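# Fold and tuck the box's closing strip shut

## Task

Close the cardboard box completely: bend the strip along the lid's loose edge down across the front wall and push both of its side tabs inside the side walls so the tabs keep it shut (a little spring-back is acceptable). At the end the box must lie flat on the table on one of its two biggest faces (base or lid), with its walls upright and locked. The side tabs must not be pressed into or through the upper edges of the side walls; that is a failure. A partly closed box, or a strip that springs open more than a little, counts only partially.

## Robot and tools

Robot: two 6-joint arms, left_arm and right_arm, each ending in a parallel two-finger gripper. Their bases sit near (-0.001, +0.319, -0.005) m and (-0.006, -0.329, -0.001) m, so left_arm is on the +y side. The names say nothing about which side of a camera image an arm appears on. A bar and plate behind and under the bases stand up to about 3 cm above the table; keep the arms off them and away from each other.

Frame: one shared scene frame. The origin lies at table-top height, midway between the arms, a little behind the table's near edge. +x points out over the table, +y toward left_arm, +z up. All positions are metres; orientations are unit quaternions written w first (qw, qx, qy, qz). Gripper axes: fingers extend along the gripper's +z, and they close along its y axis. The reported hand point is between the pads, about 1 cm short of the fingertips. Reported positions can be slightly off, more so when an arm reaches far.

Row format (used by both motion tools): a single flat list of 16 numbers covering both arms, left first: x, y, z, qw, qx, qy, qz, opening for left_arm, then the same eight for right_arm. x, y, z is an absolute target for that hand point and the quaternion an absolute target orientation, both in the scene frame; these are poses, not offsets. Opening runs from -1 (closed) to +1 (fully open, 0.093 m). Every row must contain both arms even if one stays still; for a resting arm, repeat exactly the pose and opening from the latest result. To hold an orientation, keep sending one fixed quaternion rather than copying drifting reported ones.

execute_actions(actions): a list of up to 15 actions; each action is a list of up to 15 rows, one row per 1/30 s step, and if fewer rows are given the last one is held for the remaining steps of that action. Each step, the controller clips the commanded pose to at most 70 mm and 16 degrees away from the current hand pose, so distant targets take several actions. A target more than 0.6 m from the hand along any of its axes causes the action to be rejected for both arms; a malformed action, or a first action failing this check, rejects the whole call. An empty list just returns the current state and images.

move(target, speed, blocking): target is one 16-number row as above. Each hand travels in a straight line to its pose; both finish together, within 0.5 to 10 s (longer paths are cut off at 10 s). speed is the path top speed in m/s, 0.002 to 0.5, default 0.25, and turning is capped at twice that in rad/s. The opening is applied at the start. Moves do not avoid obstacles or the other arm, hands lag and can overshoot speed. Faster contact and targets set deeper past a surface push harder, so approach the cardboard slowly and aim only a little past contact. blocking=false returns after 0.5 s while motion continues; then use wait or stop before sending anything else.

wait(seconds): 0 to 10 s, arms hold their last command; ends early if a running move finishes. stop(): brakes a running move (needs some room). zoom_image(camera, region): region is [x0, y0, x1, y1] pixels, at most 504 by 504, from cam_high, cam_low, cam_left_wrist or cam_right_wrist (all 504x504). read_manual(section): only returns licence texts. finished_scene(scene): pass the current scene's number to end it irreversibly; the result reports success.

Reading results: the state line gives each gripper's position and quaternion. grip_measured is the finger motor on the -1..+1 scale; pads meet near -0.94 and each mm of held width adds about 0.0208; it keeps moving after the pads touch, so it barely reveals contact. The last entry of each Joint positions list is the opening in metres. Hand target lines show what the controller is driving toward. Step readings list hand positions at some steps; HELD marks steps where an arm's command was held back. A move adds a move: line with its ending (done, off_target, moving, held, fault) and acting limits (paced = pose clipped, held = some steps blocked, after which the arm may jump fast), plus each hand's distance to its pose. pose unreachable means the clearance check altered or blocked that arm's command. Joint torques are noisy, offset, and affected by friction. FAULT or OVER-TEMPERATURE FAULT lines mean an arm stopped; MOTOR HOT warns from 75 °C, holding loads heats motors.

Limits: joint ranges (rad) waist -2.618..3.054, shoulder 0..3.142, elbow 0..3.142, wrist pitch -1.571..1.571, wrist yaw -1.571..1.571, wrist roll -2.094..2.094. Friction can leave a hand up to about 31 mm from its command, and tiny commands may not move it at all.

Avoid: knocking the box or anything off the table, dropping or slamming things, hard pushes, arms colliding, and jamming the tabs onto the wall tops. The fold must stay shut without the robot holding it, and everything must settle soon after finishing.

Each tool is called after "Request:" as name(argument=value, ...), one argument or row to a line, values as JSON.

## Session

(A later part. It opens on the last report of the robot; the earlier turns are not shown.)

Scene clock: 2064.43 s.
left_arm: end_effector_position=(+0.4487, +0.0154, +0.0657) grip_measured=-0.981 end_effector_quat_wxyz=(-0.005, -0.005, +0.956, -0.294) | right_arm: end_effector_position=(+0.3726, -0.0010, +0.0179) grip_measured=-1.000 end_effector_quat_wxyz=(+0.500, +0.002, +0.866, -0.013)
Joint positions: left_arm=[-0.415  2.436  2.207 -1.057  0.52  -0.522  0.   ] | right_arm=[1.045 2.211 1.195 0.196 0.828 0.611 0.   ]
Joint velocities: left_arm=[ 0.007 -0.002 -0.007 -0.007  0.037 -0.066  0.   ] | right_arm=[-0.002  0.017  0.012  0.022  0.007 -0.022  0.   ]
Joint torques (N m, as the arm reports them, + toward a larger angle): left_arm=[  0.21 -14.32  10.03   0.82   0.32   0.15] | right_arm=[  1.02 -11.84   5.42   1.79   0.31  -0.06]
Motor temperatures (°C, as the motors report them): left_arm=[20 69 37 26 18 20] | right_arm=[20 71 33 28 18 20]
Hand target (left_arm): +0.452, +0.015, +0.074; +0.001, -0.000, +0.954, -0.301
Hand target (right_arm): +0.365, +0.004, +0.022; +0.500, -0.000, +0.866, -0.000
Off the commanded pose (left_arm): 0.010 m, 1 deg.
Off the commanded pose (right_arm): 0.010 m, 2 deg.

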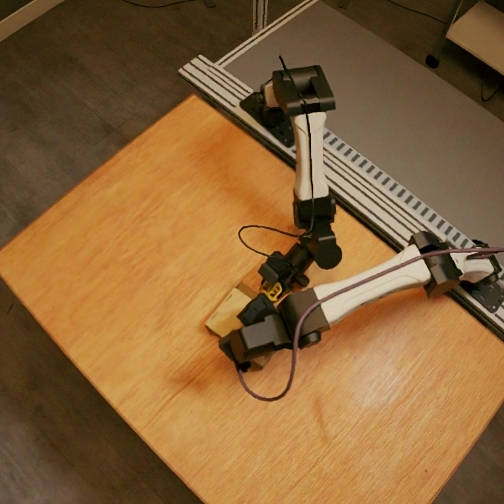

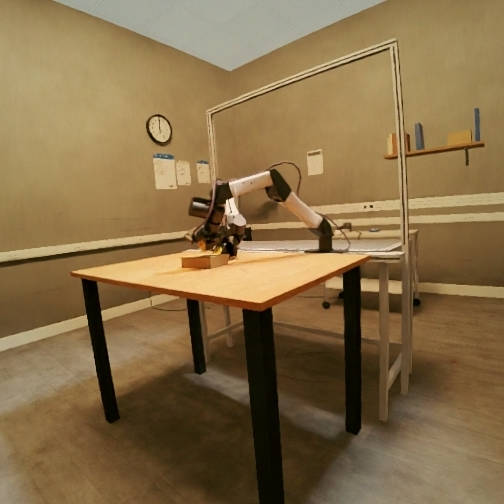

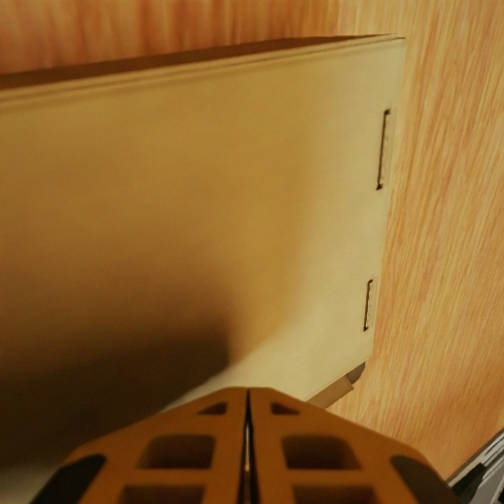

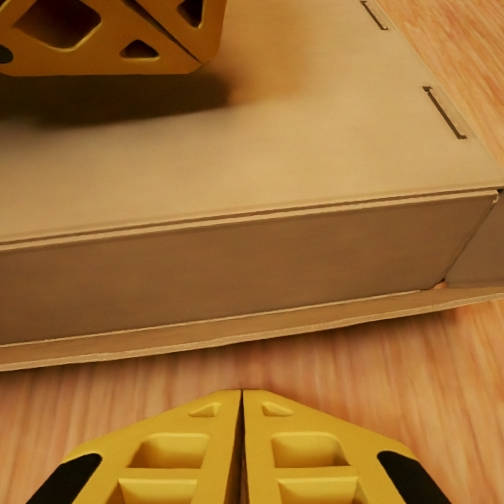

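Request:
move(
  target=[0.452,0.015,0.037,0,0,0.9537,-0.3007,-1, 0.368,0.004,0.045,0.5,0,0.866,0,-1],
  speed=0.03,
)

Request:
move(
  target=[0.452,0.015,0.037,0,0,0.9537,-0.3007,-1, 0.392,0.004,0.042,0.5,0,0.866,0,-1],
  speed=0.015,
)

Scene clock: 2069.13 s.
left_arm: end_effector_position=(+0.4506, +0.0131, +0.0522) grip_measured=-0.981 end_effector_quat_wxyz=(-0.002, -0.001, +0.952, -0.308) | right_arm: end_effector_position=(+0.3711, -0.0030, +0.0364) grip_measured=-1.000 end_effector_quat_wxyz=(+0.498, +0.001, +0.867, -0.011)
Joint positions: left_arm=[-0.41   2.436  2.141 -0.974  0.546 -0.519  0.   ] | right_arm=[1.045 2.155 1.195 0.14  0.824 0.611 0.   ]
Joint velocities: left_arm=[ 0.007 -0.002 -0.007  0.037  0.007  0.022  0.   ] | right_arm=[ 0.007 -0.012  0.002 -0.154  0.037  0.007  0.   ]
Joint torques (N m, as the arm reports them, + toward a larger angle): left_arm=[ -0.11 -13.76   4.48   1.3    0.07   0.18] | right_arm=[  0.7  -11.48   8.35   1.63   0.34  -0.11]
Motor temperatures (°C, as the motors report them): left_arm=[20 70 37 26 18 20] | right_arm=[20 71 33 28 18 20]
Hand target (left_arm): +0.451, +0.016, +0.037; -0.001, +0.000, +0.954, -0.300
Hand target (right_arm): +0.368, +0.004, +0.045; +0.500, -0.000, +0.866, -0.000
Off the commanded pose (left_arm): 0.015 m, 1 deg.
Off the commanded pose (right_arm): 0.011 m, 1 deg.
move: off_target (left_arm, right_arm)

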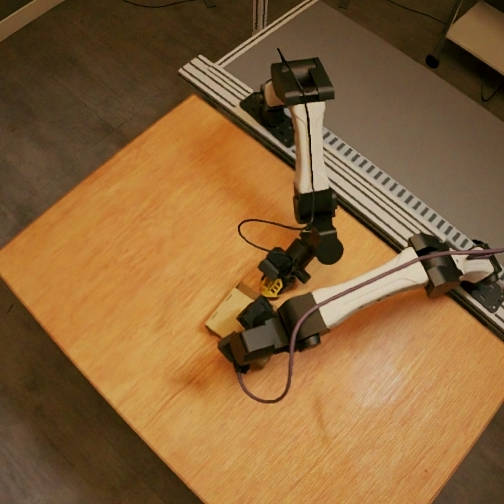

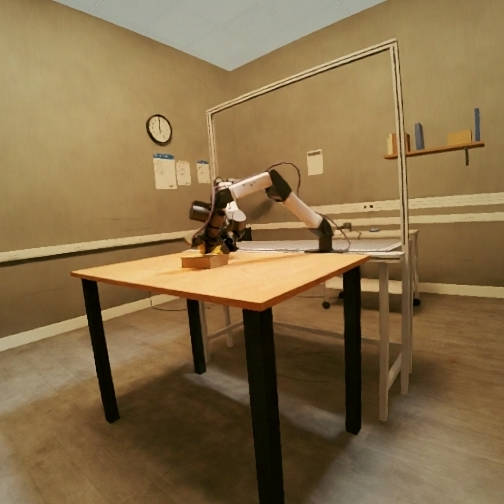

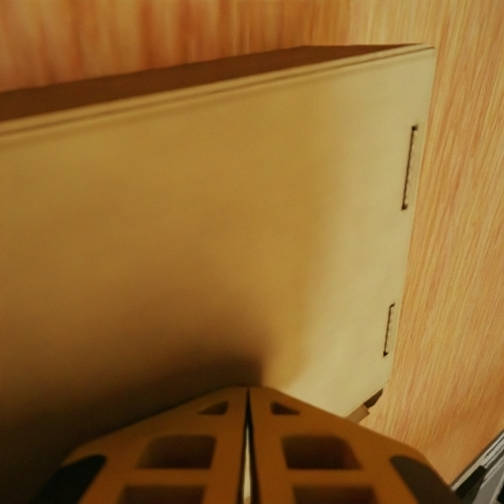

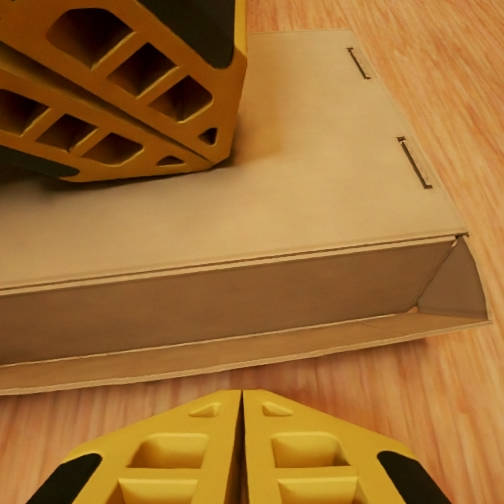

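Scene clock: 2070.87 s.
left_arm: end_effector_position=(+0.4561, +0.0118, +0.0533) grip_measured=-0.981 end_effector_quat_wxyz=(+0.010, +0.001, +0.951, -0.310) | right_arm: end_effector_position=(+0.3845, +0.0006, +0.0371) grip_measured=-1.000 end_effector_quat_wxyz=(+0.494, -0.003, +0.869, -0.004)
Joint positions: left_arm=[-0.409  2.436  2.141 -0.948  0.539 -0.519  0.   ] | right_arm=[1.018 2.175 1.236 0.139 0.786 0.582 0.   ]
Joint velocities: left_arm=[-0.002 -0.027 -0.012  0.022  0.007  0.022  0.   ] | right_arm=[-0.002  0.007 -0.007 -0.051  0.022 -0.037  0.   ]
Joint torques (N m, as the arm reports them, + toward a larger angle): left_arm=[ -0.12 -13.83   4.74   1.18   0.16   0.16] | right_arm=[-0.9  -9.65 10.23  1.85  0.37 -0.23]
Motor temperatures (°C, as the motors report them): left_arm=[20 70 37 26 18 20] | right_arm=[20 71 33 28 18 20]
Hand target (left_arm): +0.452, +0.015, +0.037; -0.000, +0.000, +0.954, -0.301
Hand target (right_arm): +0.392, +0.004, +0.042; +0.500, +0.000, +0.866, +0.000
Off the commanded pose (left_arm): 0.017 m, 2 deg.
Off the commanded pose (right_arm): 0.010 m, 1 deg.
move: off_target (left_arm)

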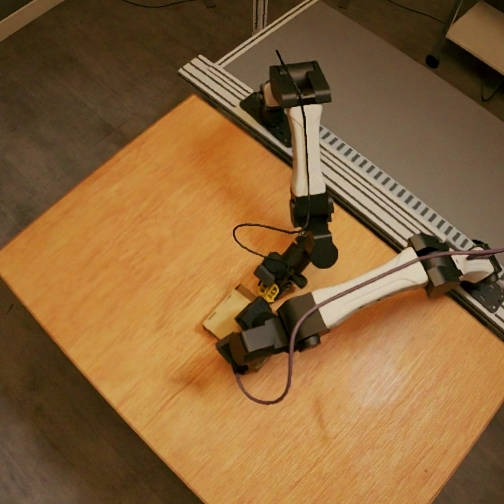

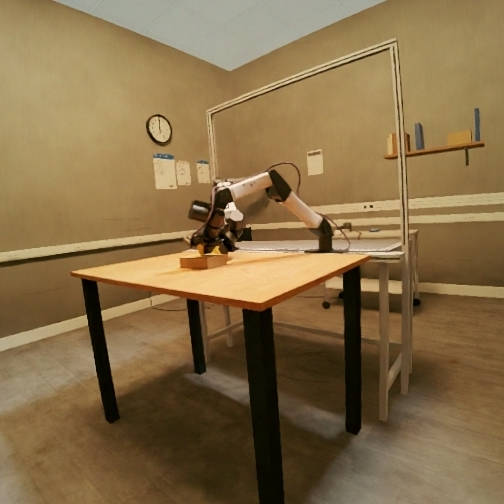

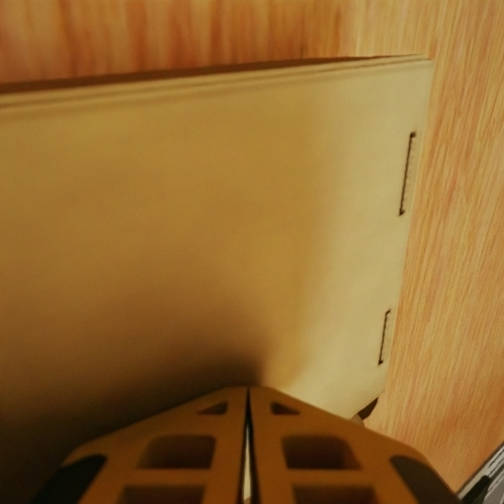

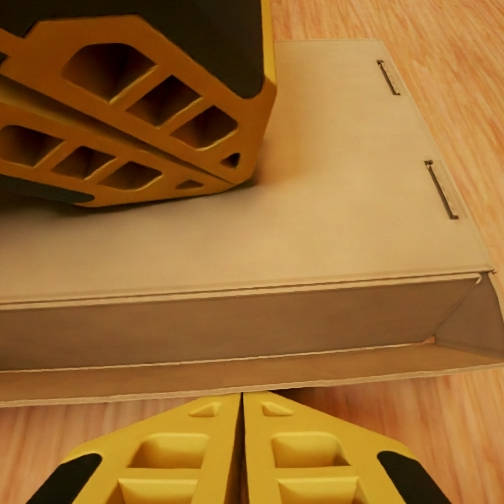

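Request:
move(
  target=[0.452,0.015,0.030,0,0,0.9537,-0.3007,-1, 0.382,0.004,0.020,0.5,0,0.866,0,-1],
  speed=0.02,
)

Request:
move(
  target=[0.452,0.015,0.030,0,0,0.9537,-0.3007,-1, 0.404,0.004,0.045,0.5,0,0.866,0,-1],
  speed=0.012,
)

Scene clock: 2078.53 s.
left_arm: end_effector_position=(+0.4560, +0.0115, +0.0518) grip_measured=-0.981 end_effector_quat_wxyz=(+0.008, +0.002, +0.949, -0.316) | right_arm: end_effector_position=(+0.3867, +0.0035, +0.0265) grip_measured=-1.000 end_effector_quat_wxyz=(+0.498, +0.000, +0.867, -0.001)
Joint positions: left_arm=[-0.406  2.436  2.13  -0.936  0.553 -0.518  0.   ] | right_arm=[1.018 2.211 1.236 0.189 0.788 0.581 0.   ]
Joint velocities: left_arm=[-0.002 -0.022 -0.007  0.051 -0.022  0.037  0.   ] | right_arm=[-0.017  0.012  0.007  0.037 -0.007 -0.007  0.   ]
Joint torques (N m, as the arm reports them, + toward a larger angle): left_arm=[ -0.22 -13.45   3.9    1.24   0.04   0.15] | right_arm=[ 0.47 -9.58  5.67  2.05  0.46 -0.09]
Motor temperatures (°C, as the motors report them): left_arm=[20 71 36 26 18 20] | right_arm=[20 69 34 28 18 20]
Hand target (left_arm): +0.451, +0.015, +0.031; -0.001, +0.001, +0.954, -0.300
Hand target (right_arm): +0.382, +0.004, +0.020; +0.500, +0.000, +0.866, -0.000
Off the commanded pose (left_arm): 0.022 m, 2 deg.
Off the commanded pose (right_arm): 0.008 m, 0 deg.
move: off_target (left_arm)

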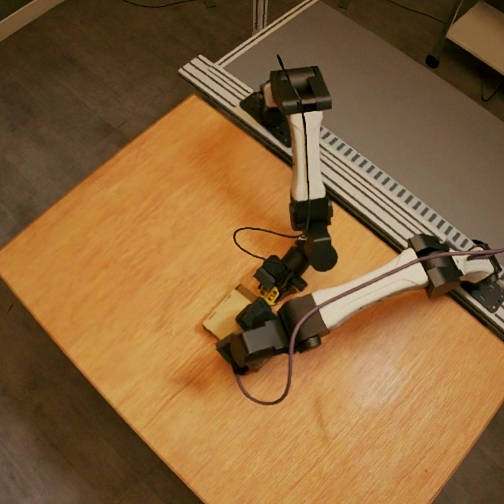

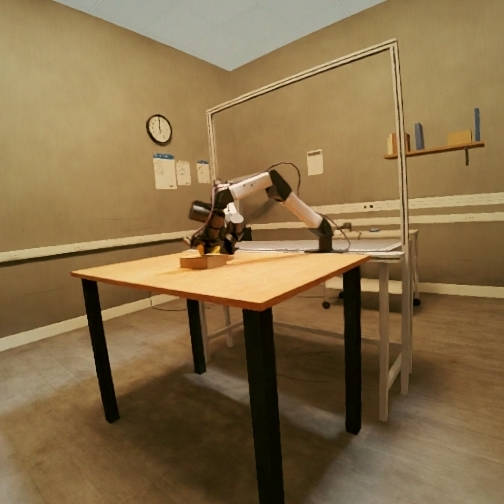

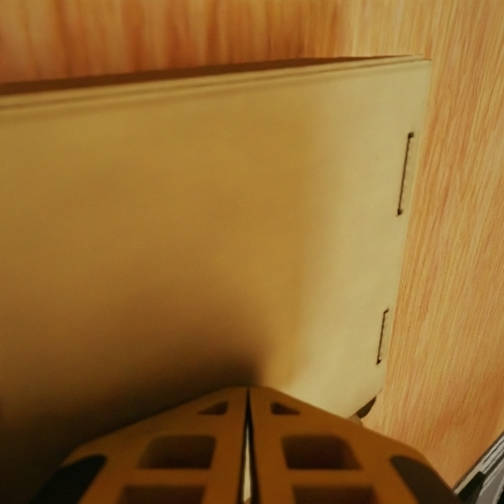

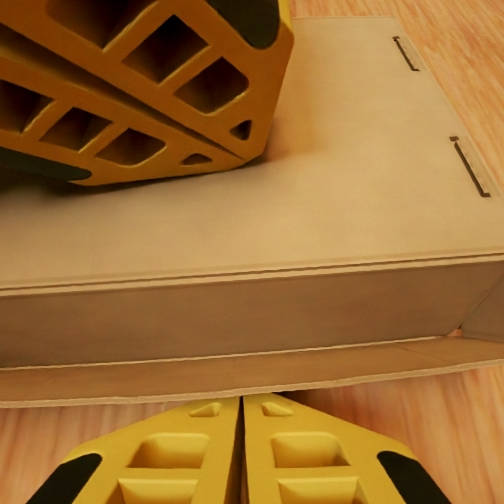

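Scene clock: 2080.87 s.
left_arm: end_effector_position=(+0.4595, +0.0109, +0.0532) grip_measured=-0.981 end_effector_quat_wxyz=(+0.016, +0.003, +0.948, -0.318) | right_arm: end_effector_position=(+0.3938, -0.0005, +0.0269) grip_measured=-1.000 end_effector_quat_wxyz=(+0.485, -0.010, +0.875, -0.012)
Joint positions: left_arm=[-0.406  2.435  2.13  -0.92   0.55  -0.518  0.   ] | right_arm=[0.996 2.211 1.269 0.13  0.764 0.559 0.   ]
Joint velocities: left_arm=[-0.007  0.017  0.007 -0.007  0.022  0.007  0.   ] | right_arm=[-0.007  0.002  0.002 -0.037 -0.022 -0.007  0.   ]
Joint torques (N m, as the arm reports them, + toward a larger angle): left_arm=[ -0.35 -13.41   3.99   1.15   0.1    0.15] | right_arm=[ -0.96 -11.75  10.24   1.89   0.4   -0.25]
Motor temperatures (°C, as the motors report them): left_arm=[20 71 36 27 18 20] | right_arm=[20 69 34 28 18 20]
Hand target (left_arm): +0.451, +0.015, +0.031; -0.001, +0.001, +0.954, -0.300
Hand target (right_arm): +0.403, +0.004, +0.045; +0.500, +0.000, +0.866, -0.000
Off the commanded pose (left_arm): 0.025 m, 3 deg.
Off the commanded pose (right_arm): 0.021 m, 3 deg.
move: off_target (left_arm, right_arm)

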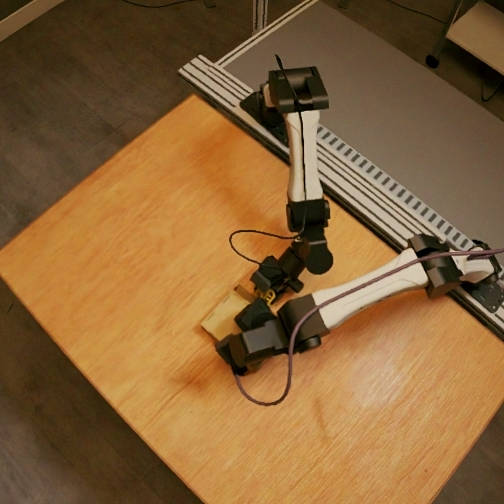

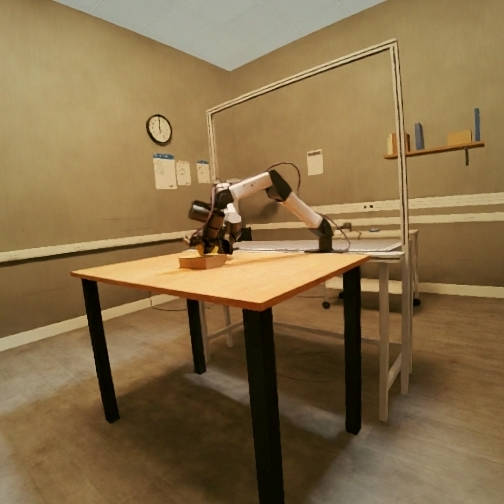

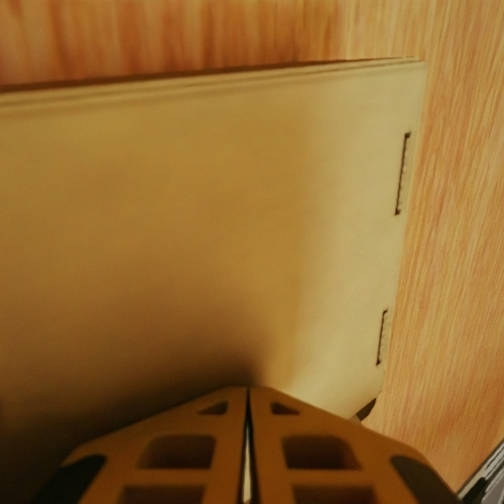

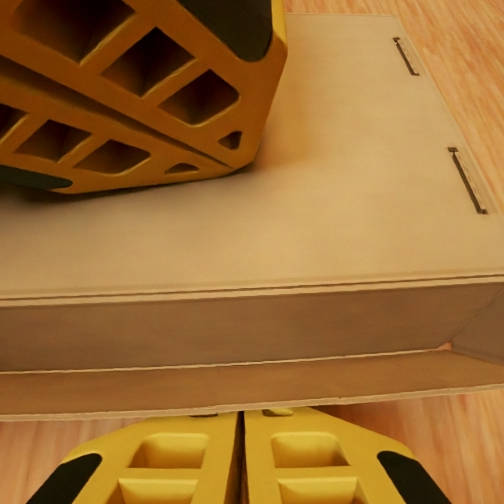

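Request:
move(
  target=[0.432,0.015,0.030,0,0,0.9537,-0.3007,-1, 0.404,0.004,0.050,0.5,0,0.866,0,-1],
  speed=0.012,
)

Scene clock: 2093.90 s.
left_arm: end_effector_position=(+0.4546, +0.0119, +0.0522) grip_measured=-0.981 end_effector_quat_wxyz=(+0.039, +0.010, +0.944, -0.328) | right_arm: end_effector_position=(+0.3935, -0.0007, +0.0264) grip_measured=-1.000 end_effector_quat_wxyz=(+0.484, -0.011, +0.875, -0.013)
Joint positions: left_arm=[-0.408  2.36   1.977 -0.788  0.548 -0.522  0.   ] | right_arm=[0.996 2.211 1.269 0.127 0.764 0.559 0.   ]
Joint velocities: left_arm=[-0.007 -0.007  0.017  0.037  0.007  0.007  0.   ] | right_arm=[ 0.007  0.007 -0.007  0.007 -0.037 -0.007  0.   ]
Joint torques (N m, as the arm reports them, + toward a larger angle): left_arm=[ -1.45 -14.1    3.8    0.74   0.04   0.04] | right_arm=[ -0.95 -12.59  10.8    1.76   0.42  -0.25]
Motor temperatures (°C, as the motors report them): left_arm=[20 72 35 26 18 20] | right_arm=[20 71 35 29 18 20]
Hand target (left_arm): +0.432, +0.015, +0.031; +0.000, +0.001, +0.954, -0.300
Hand target (right_arm): +0.403, +0.003, +0.050; +0.500, +0.000, +0.866, -0.000
Off the commanded pose (left_arm): 0.032 m, 6 deg.
Off the commanded pose (right_arm): 0.026 m, 3 deg.
move: off_target (left_arm, right_arm)

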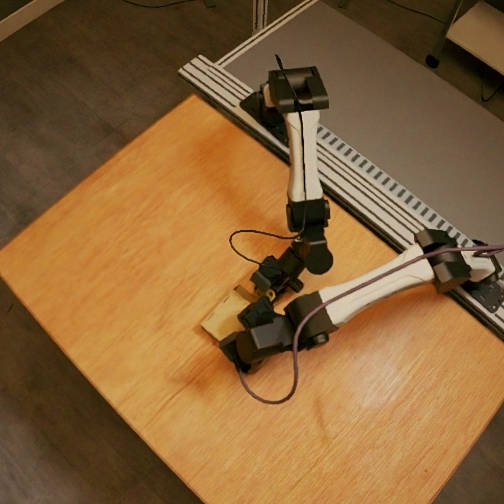

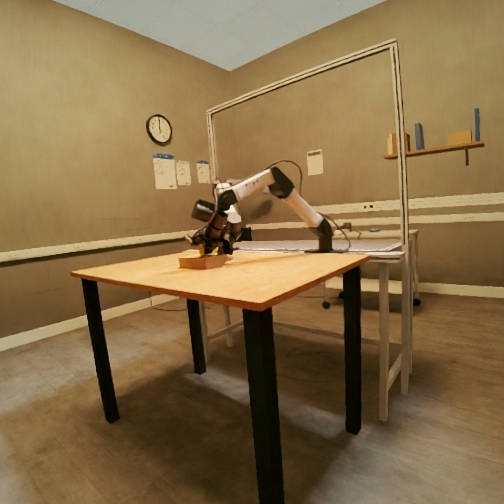

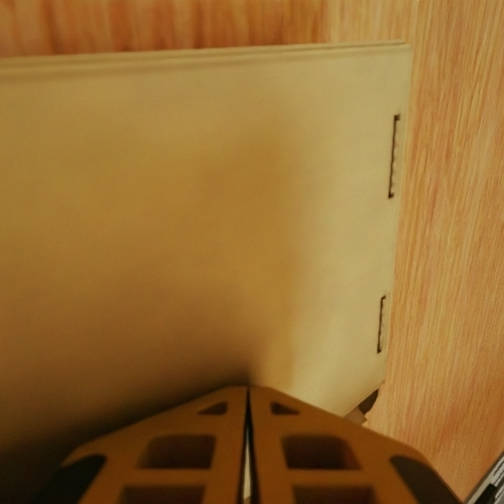

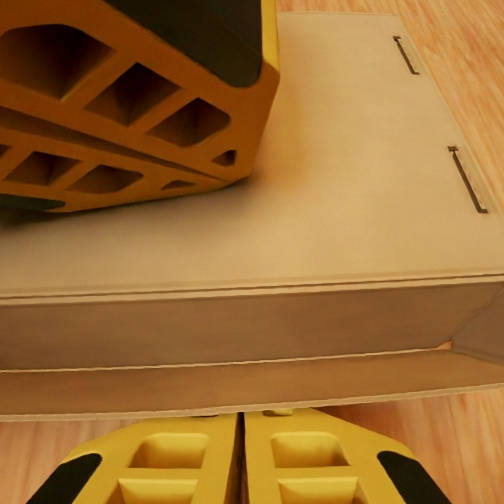

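Request:
zoom_image(
  camera="cam_right_wrist",
  region=[304, 220, 504, 420],
)

Request:
zoom_image(
  camera="cam_high",
  region=[180, 240, 320, 380],
)

Region (304, 220, 504, 420) of cam_right_wrist's 504x504 image, scaled by 2.520, with more detail than that image has.

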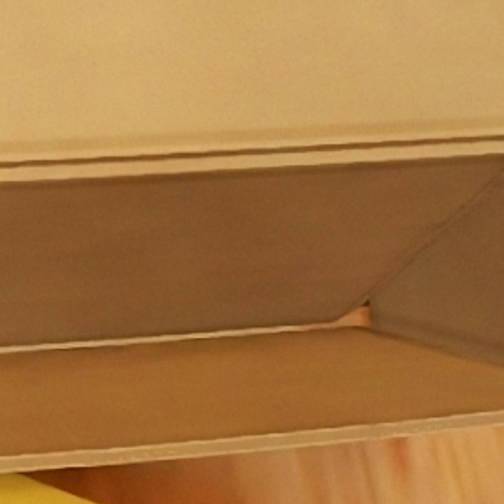

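Region (180, 240, 320, 380) of cam_high's 504x504 image, scaled by 3.600, with more detail than that image has.

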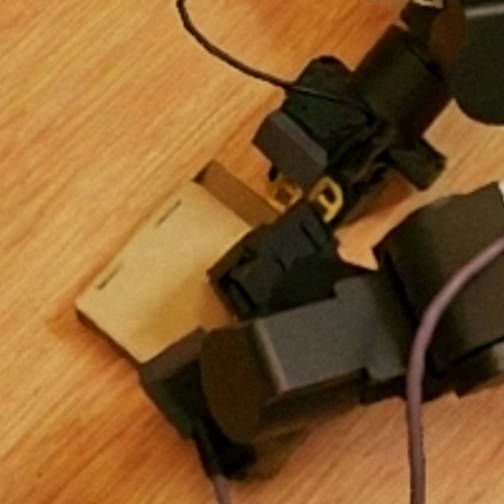

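Request:
move(
  target=[0.452,0.015,0.060,0,0,0.9537,-0.3007,-1, 0.36,0.0,0.035,0.5,0,0.866,0,-1],
  speed=0.04,
)

Request:
move(
  target=[0.44,0.03,0.11,0.30,0,0.954,0,0.6, 0.22,-0.18,0.10,0.5,0,0.866,0,-1],
  speed=0.12,
)

Scene clock: 2127.53 s.
left_arm: end_effector_position=(+0.4497, +0.0159, +0.0535) grip_measured=-0.981 end_effector_quat_wxyz=(-0.006, -0.005, +0.953, -0.302) | right_arm: end_effector_position=(+0.3628, -0.0039, +0.0262) grip_measured=-1.000 end_effector_quat_wxyz=(+0.490, -0.009, +0.872, -0.014)
Joint positions: left_arm=[-0.408  2.436  2.152 -0.997  0.538 -0.521  0.   ] | right_arm=[1.056 2.16  1.17  0.142 0.816 0.616 0.   ]
Joint velocities: left_arm=[-0.017 -0.012  0.007 -0.037  0.022  0.022  0.   ] | right_arm=[-0.002 -0.002  0.007 -0.066 -0.022 -0.037  0.   ]
Joint torques (N m, as the arm reports them, + toward a larger angle): left_arm=[ -0.35 -14.3   10.03   0.81   0.18   0.17] | right_arm=[  0.76 -11.45   6.1    1.88   0.47  -0.03]
Motor temperatures (°C, as the motors report them): left_arm=[20 75 33 25 18 20] | right_arm=[20 76 37 29 18 20]
Hand target (left_arm): +0.452, +0.015, +0.060; +0.000, +0.000, +0.954, -0.301
Hand target (right_arm): +0.360, -0.000, +0.035; +0.500, +0.000, +0.866, -0.000
Off the commanded pose (left_arm): 0.007 m, 1 deg.
Off the commanded pose (right_arm): 0.010 m, 2 deg.
MOTOR HOT: a motor of the left arm reached 75 °C. Now the hottest motor of the left arm, joint 2 (shoulder), reports 75 °C. The controller's stop level is 90 °C. To cool a motor, set the load down, stop pushing, or move to a pose that needs little force.
MOTOR HOT: a motor of the right arm reached 75 °C. Now the hottest motor of the right arm, joint 2 (shoulder), reports 76 °C. The controller's stop level is 90 °C. To cool a motor, set the load down, stop pushing, or move to a pose that needs little force.
move: done

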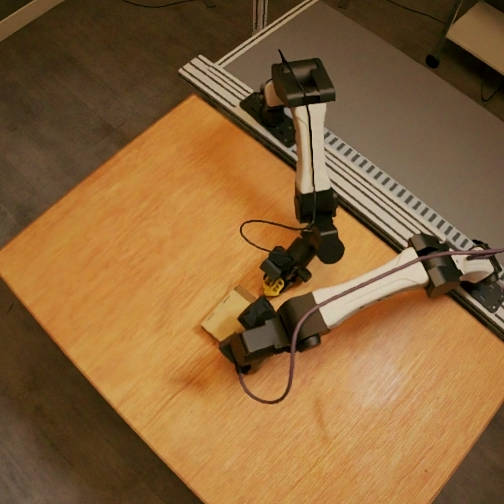

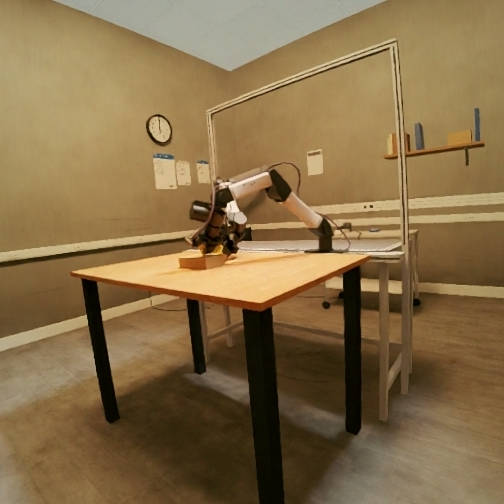

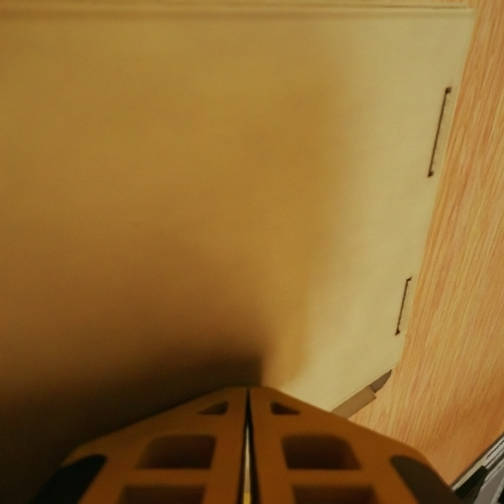

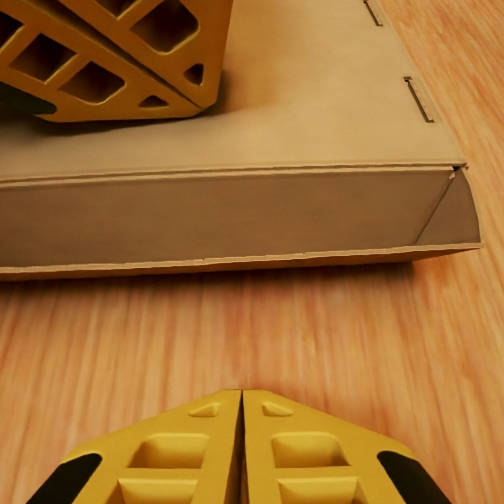

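Scene clock: 2131.70 s.
left_arm: end_effector_position=(+0.4415, +0.0327, +0.1052) grip_measured=+0.598 end_effector_quat_wxyz=(+0.288, +0.001, +0.957, +0.006) | right_arm: end_effector_position=(+0.2240, -0.1788, +0.0985) grip_measured=-1.000 end_effector_quat_wxyz=(+0.499, -0.001, +0.866, -0.001)
Joint positions: left_arm=[-0.673  2.153  1.858 -0.802 -0.389 -0.6    0.074] | right_arm=[ 1.161  1.124  0.415 -0.191  0.884  0.735  0.   ]
Joint velocities: left_arm=[-0.002  0.012  0.022  0.051 -0.022  0.007 -0.001] | right_arm=[-0.002 -0.002 -0.007 -0.037 -0.081  0.022  0.   ]
Joint torques (N m, as the arm reports them, + toward a larger angle): left_arm=[ -0.71 -14.87   5.88   1.54  -0.29  -0.04] | right_arm=[ 0.55 -3.52  7.36  1.49  0.48 -0.07]
Motor temperatures (°C, as the motors report them): left_arm=[20 76 33 26 18 20] | right_arm=[20 74 36 28 18 20]
Hand target (left_arm): +0.440, +0.030, +0.112; +0.300, -0.002, +0.954, -0.000
Hand target (right_arm): +0.221, -0.181, +0.098; +0.501, -0.000, +0.866, +0.000
Off the commanded pose (left_arm): 0.006 m, 2 deg.
Off the commanded pose (right_arm): 0.004 m, 0 deg.
MOTOR HOT: still on. Now the hottest motor of the left arm, joint 2 (shoulder), reports 76 °C; the controller's stop level is 90 °C.
MOTOR HOT: still on. Now the hottest motor of the right arm, joint 2 (shoulder), reports 74 °C; the controller's stop level is 90 °C.
move: done

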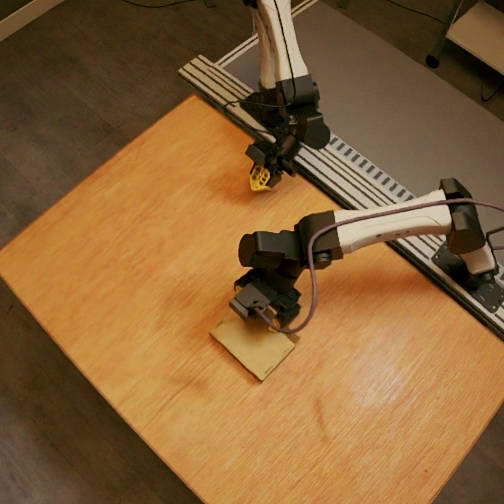

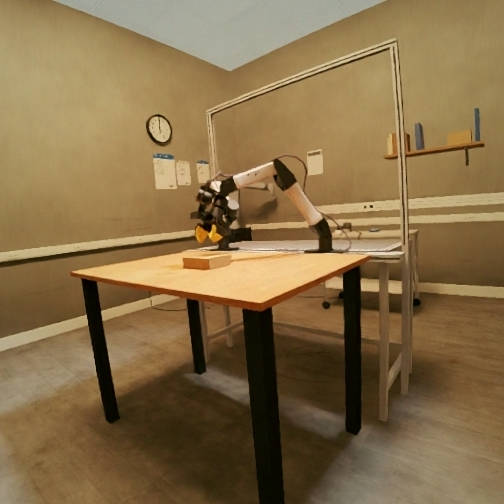

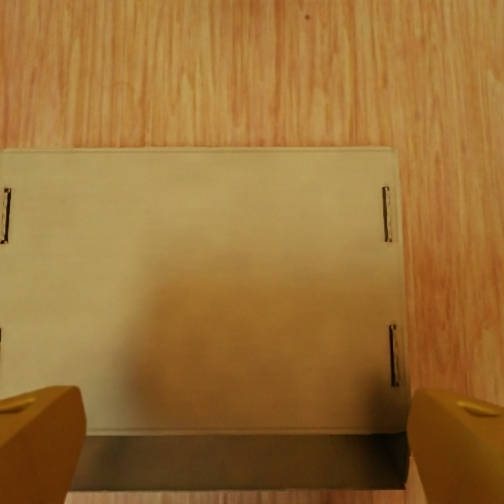

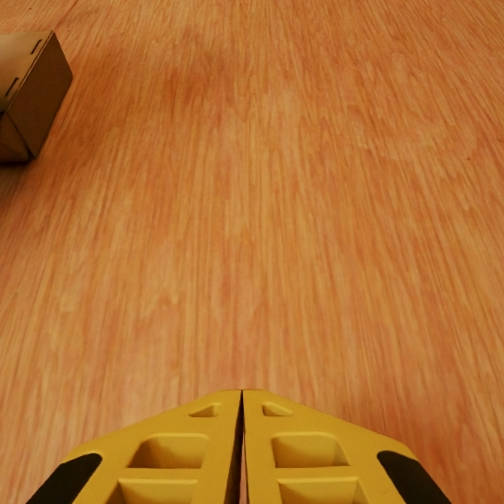

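Request:
move(
  target=[0.468,0.050,0.070,0.30,0,0.954,0,0.6, 0.22,-0.18,0.10,0.5,0,0.866,0,-1],
  speed=0.08,
)

Request:
move(
  target=[0.468,0.050,0.040,0.30,0,0.954,0,0.6, 0.22,-0.18,0.10,0.5,0,0.866,0,-1],
  speed=0.03,
)

Request:
move(
  target=[0.345,0.050,0.042,0.30,0,0.954,0,0.6, 0.22,-0.18,0.10,0.5,0,0.866,0,-1],
  speed=0.04,
)

Scene clock: 2149.50 s.
left_arm: end_effector_position=(+0.4672, +0.0509, +0.0742) grip_measured=+0.598 end_effector_quat_wxyz=(+0.299, -0.004, +0.954, +0.004) | right_arm: end_effector_position=(+0.2218, -0.1805, +0.0963) grip_measured=-1.000 end_effector_quat_wxyz=(+0.496, -0.004, +0.869, -0.006)
Joint positions: left_arm=[-0.61   2.186  1.775 -0.643 -0.37  -0.543  0.074] | right_arm=[ 1.167  1.124  0.415 -0.213  0.887  0.745  0.   ]
Joint velocities: left_arm=[-0.002  0.032 -0.007 -0.007 -0.007 -0.022  0.   ] | right_arm=[-0.017 -0.007 -0.012  0.022  0.022  0.022  0.   ]
Joint torques (N m, as the arm reports them, + toward a larger angle): left_arm=[  0.1  -13.22   6.09   1.58  -0.1    0.08] | right_arm=[ 0.57 -3.62  8.47  1.48  0.51 -0.04]
Motor temperatures (°C, as the motors report them): left_arm=[20 78 34 27 18 20] | right_arm=[20 63 35 28 18 20]
Hand target (left_arm): +0.467, +0.051, +0.070; +0.299, -0.000, +0.954, +0.001
Hand target (right_arm): +0.220, -0.180, +0.100; +0.500, +0.000, +0.866, +0.000
Off the commanded pose (left_arm): 0.004 m, 1 deg.
Off the commanded pose (right_arm): 0.004 m, 1 deg.
MOTOR HOT: still on. Now the hottest motor of the left arm, joint 2 (shoulder), reports 78 °C; the controller's stop level is 90 °C.
MOTOR HOT: cleared. Now the hottest motor of the right arm, joint 2 (shoulder), reports 63 °C.
move: done

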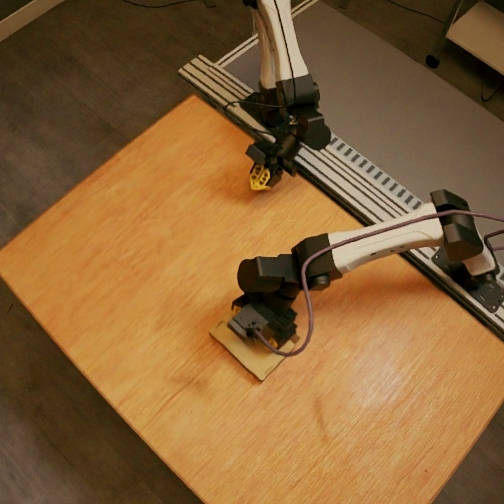

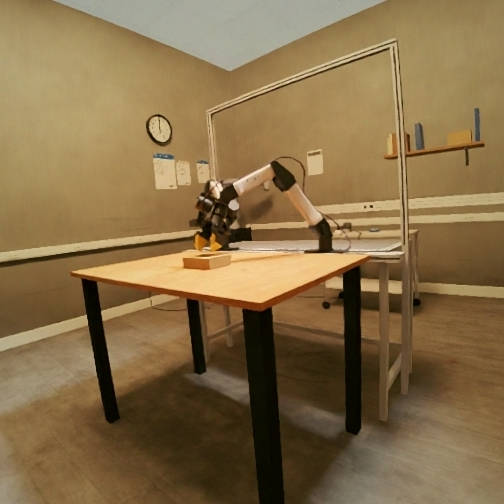

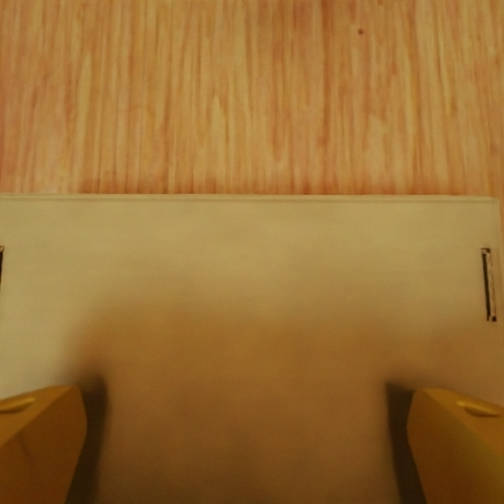

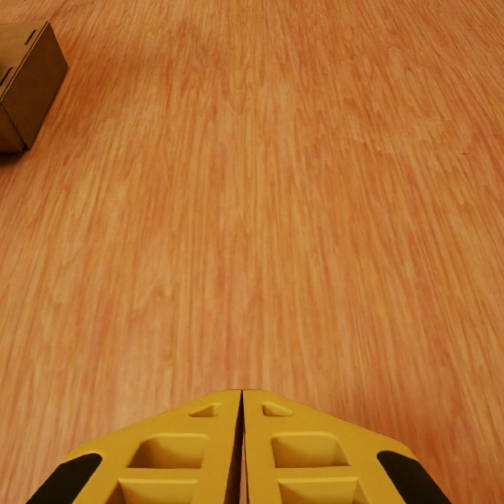

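Scene clock: 2150.87 s.
left_arm: end_effector_position=(+0.4709, +0.0485, +0.0568) grip_measured=+0.598 end_effector_quat_wxyz=(+0.310, -0.005, +0.951, -0.001) | right_arm: end_effector_position=(+0.2217, -0.1806, +0.0962) grip_measured=-1.000 end_effector_quat_wxyz=(+0.496, -0.004, +0.869, -0.006)
Joint positions: left_arm=[-0.61   2.201  1.716 -0.543 -0.374 -0.539  0.074] | right_arm=[ 1.167  1.124  0.415 -0.214  0.887  0.746  0.   ]
Joint velocities: left_arm=[-0.002 -0.007 -0.022  0.081 -0.051  0.022  0.001] | right_arm=[-0.007 -0.017  0.002 -0.022  0.007 -0.051  0.   ]
Joint torques (N m, as the arm reports them, + toward a larger angle): left_arm=[  0.01 -12.14   4.91   1.65  -0.06   0.09] | right_arm=[ 0.62 -3.59  8.48  1.51  0.51 -0.06]
Motor temperatures (°C, as the motors report them): left_arm=[20 78 34 27 18 20] | right_arm=[20 62 35 28 18 20]
Hand target (left_arm): +0.467, +0.050, +0.041; +0.300, -0.000, +0.954, +0.000
Hand target (right_arm): +0.220, -0.180, +0.100; +0.500, -0.000, +0.866, +0.000
Off the commanded pose (left_arm): 0.017 m, 1 deg.
Off the commanded pose (right_arm): 0.004 m, 1 deg.
MOTOR HOT: still on. Now the hottest motor of the left arm, joint 2 (shoulder), reports 78 °C; the controller's stop level is 90 °C.
move: off_target (left_arm)

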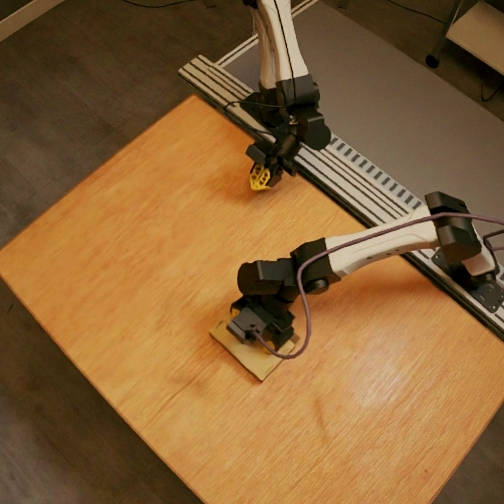

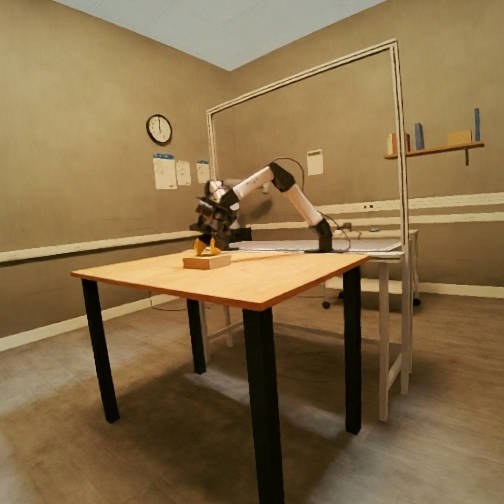

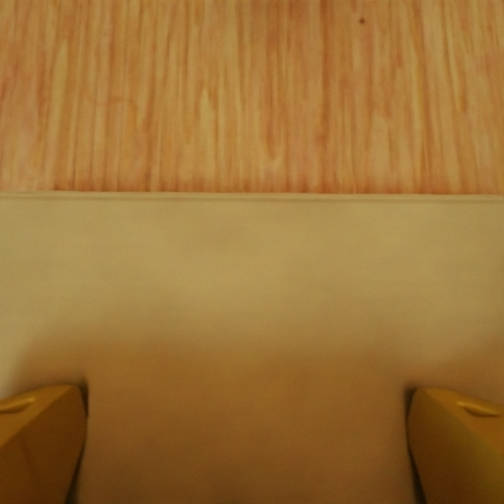

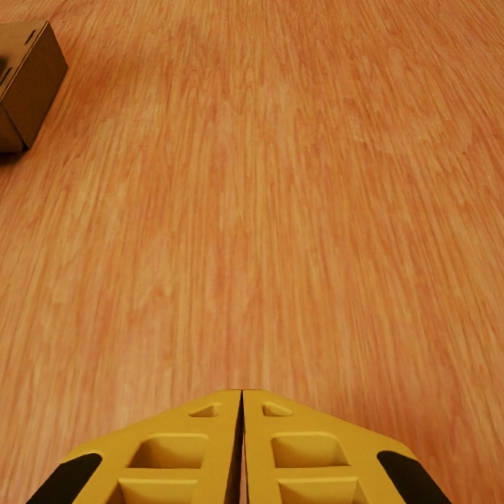

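Scene clock: 2154.30 s.
left_arm: end_effector_position=(+0.3469, +0.0500, +0.0378) grip_measured=+0.598 end_effector_quat_wxyz=(+0.290, +0.004, +0.957, +0.006) | right_arm: end_effector_position=(+0.2217, -0.1806, +0.0962) grip_measured=-1.000 end_effector_quat_wxyz=(+0.495, -0.004, +0.869, -0.006)
Joint positions: left_arm=[-0.8    1.927  1.243 -0.46  -0.446 -0.717  0.074] | right_arm=[ 1.167  1.124  0.415 -0.214  0.887  0.746  0.   ]
Joint velocities: left_arm=[ 0.002  0.007 -0.012  0.022 -0.022  0.007 -0.001] | right_arm=[-0.002 -0.002 -0.007 -0.022 -0.007 -0.007  0.   ]
Joint torques (N m, as the arm reports them, + toward a larger angle): left_arm=[ -0.83 -12.14   5.17   1.42  -0.29   0.01] | right_arm=[ 0.6  -3.59  8.46  1.48  0.5  -0.07]
Motor temperatures (°C, as the motors report them): left_arm=[20 77 33 27 18 20] | right_arm=[20 61 35 28 18 20]
Hand target (left_arm): +0.345, +0.049, +0.042; +0.300, +0.000, +0.954, -0.001
Hand target (right_arm): +0.220, -0.180, +0.100; +0.500, -0.000, +0.866, -0.000
Off the commanded pose (left_arm): 0.005 m, 1 deg.
Off the commanded pose (right_arm): 0.004 m, 1 deg.
MOTOR HOT: still on. Now the hottest motor of the left arm, joint 2 (shoulder), reports 77 °C; the controller's stop level is 90 °C.
move: done

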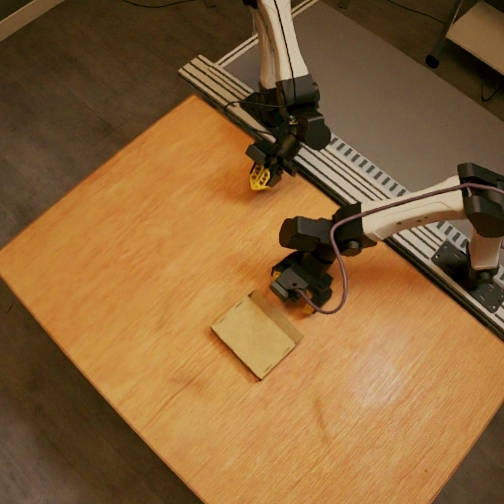

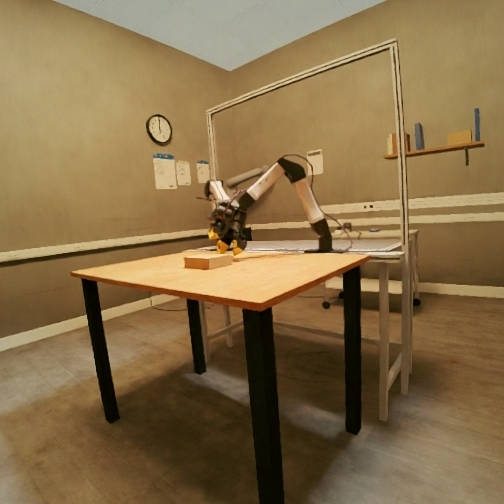

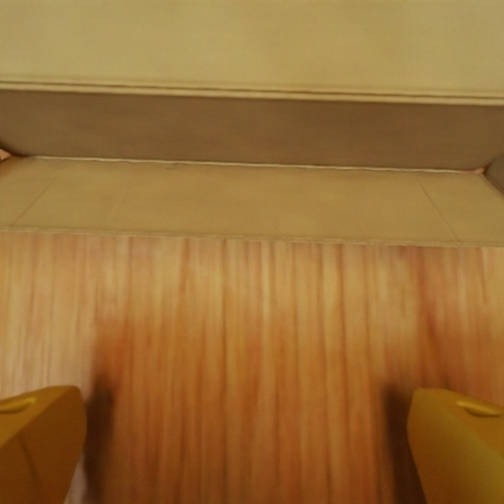

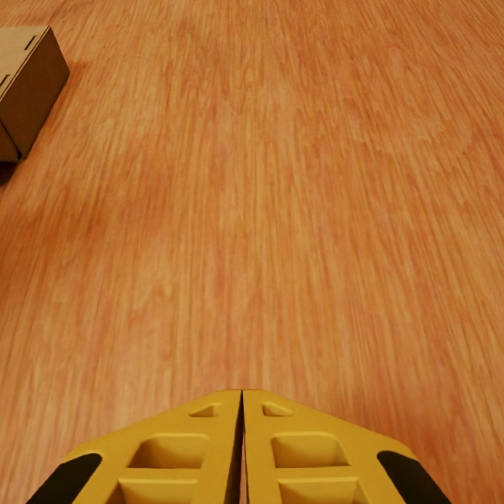

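Request:
move(
  target=[0.30,0.050,0.12,0.40,0,0.9165,0,0.6, 0.22,-0.18,0.10,0.5,0,0.866,0,-1],
  speed=0.1,
)

Scene clock: 2159.77 s.
left_arm: end_effector_position=(+0.3064, +0.0434, +0.1223) grip_measured=+0.598 end_effector_quat_wxyz=(+0.402, -0.003, +0.916, -0.008) | right_arm: end_effector_position=(+0.2217, -0.1807, +0.0962) grip_measured=-1.000 end_effector_quat_wxyz=(+0.496, -0.003, +0.869, -0.006)
Joint positions: left_arm=[-0.969  1.676  1.151 -0.491 -0.674 -0.799  0.074] | right_arm=[ 1.167  1.124  0.415 -0.214  0.888  0.746  0.   ]
Joint velocities: left_arm=[ 0.002 -0.002 -0.002 -0.007 -0.066 -0.022 -0.   ] | right_arm=[-0.017 -0.012 -0.007 -0.022 -0.007  0.037  0.   ]
Joint torques (N m, as the arm reports them, + toward a larger angle): left_arm=[-0.79 -9.68  5.62  1.24 -0.41 -0.02] | right_arm=[ 0.6  -3.56  8.49  1.49  0.52 -0.05]
Motor temperatures (°C, as the motors report them): left_arm=[20 76 33 27 18 20] | right_arm=[20 59 35 28 18 20]
Hand target (left_arm): +0.301, +0.049, +0.120; +0.400, -0.001, +0.916, -0.000
Hand target (right_arm): +0.220, -0.180, +0.100; +0.500, +0.000, +0.866, +0.000
Off the commanded pose (left_arm): 0.009 m, 1 deg.
Off the commanded pose (right_arm): 0.004 m, 1 deg.
MOTOR HOT: still on. Now the hottest motor of the left arm, joint 2 (shoulder), reports 76 °C; the controller's stop level is 90 °C.
move: done

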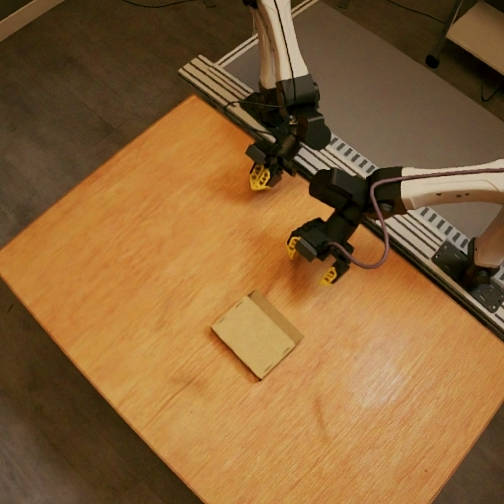

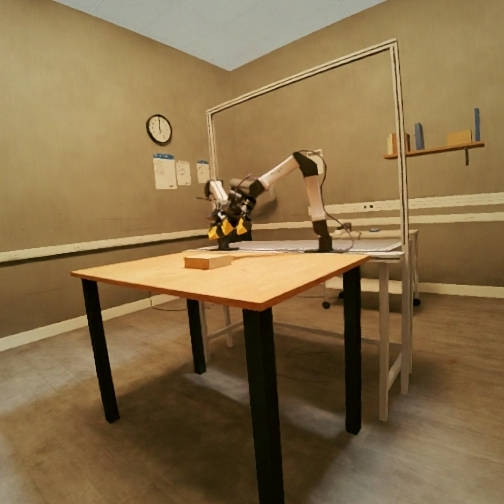

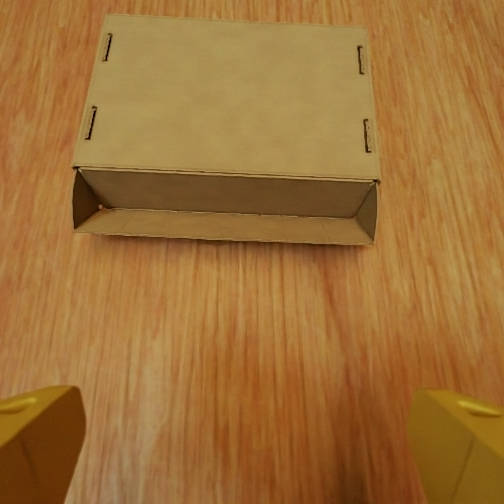

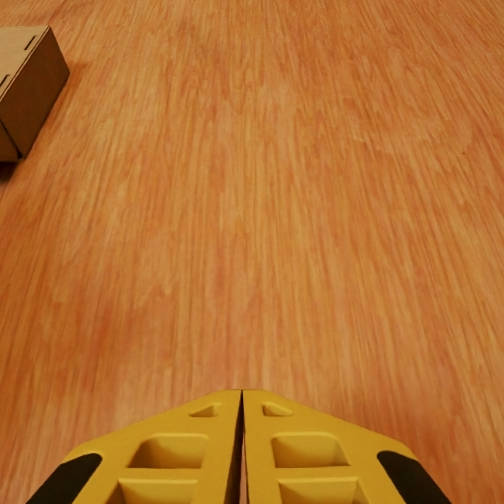

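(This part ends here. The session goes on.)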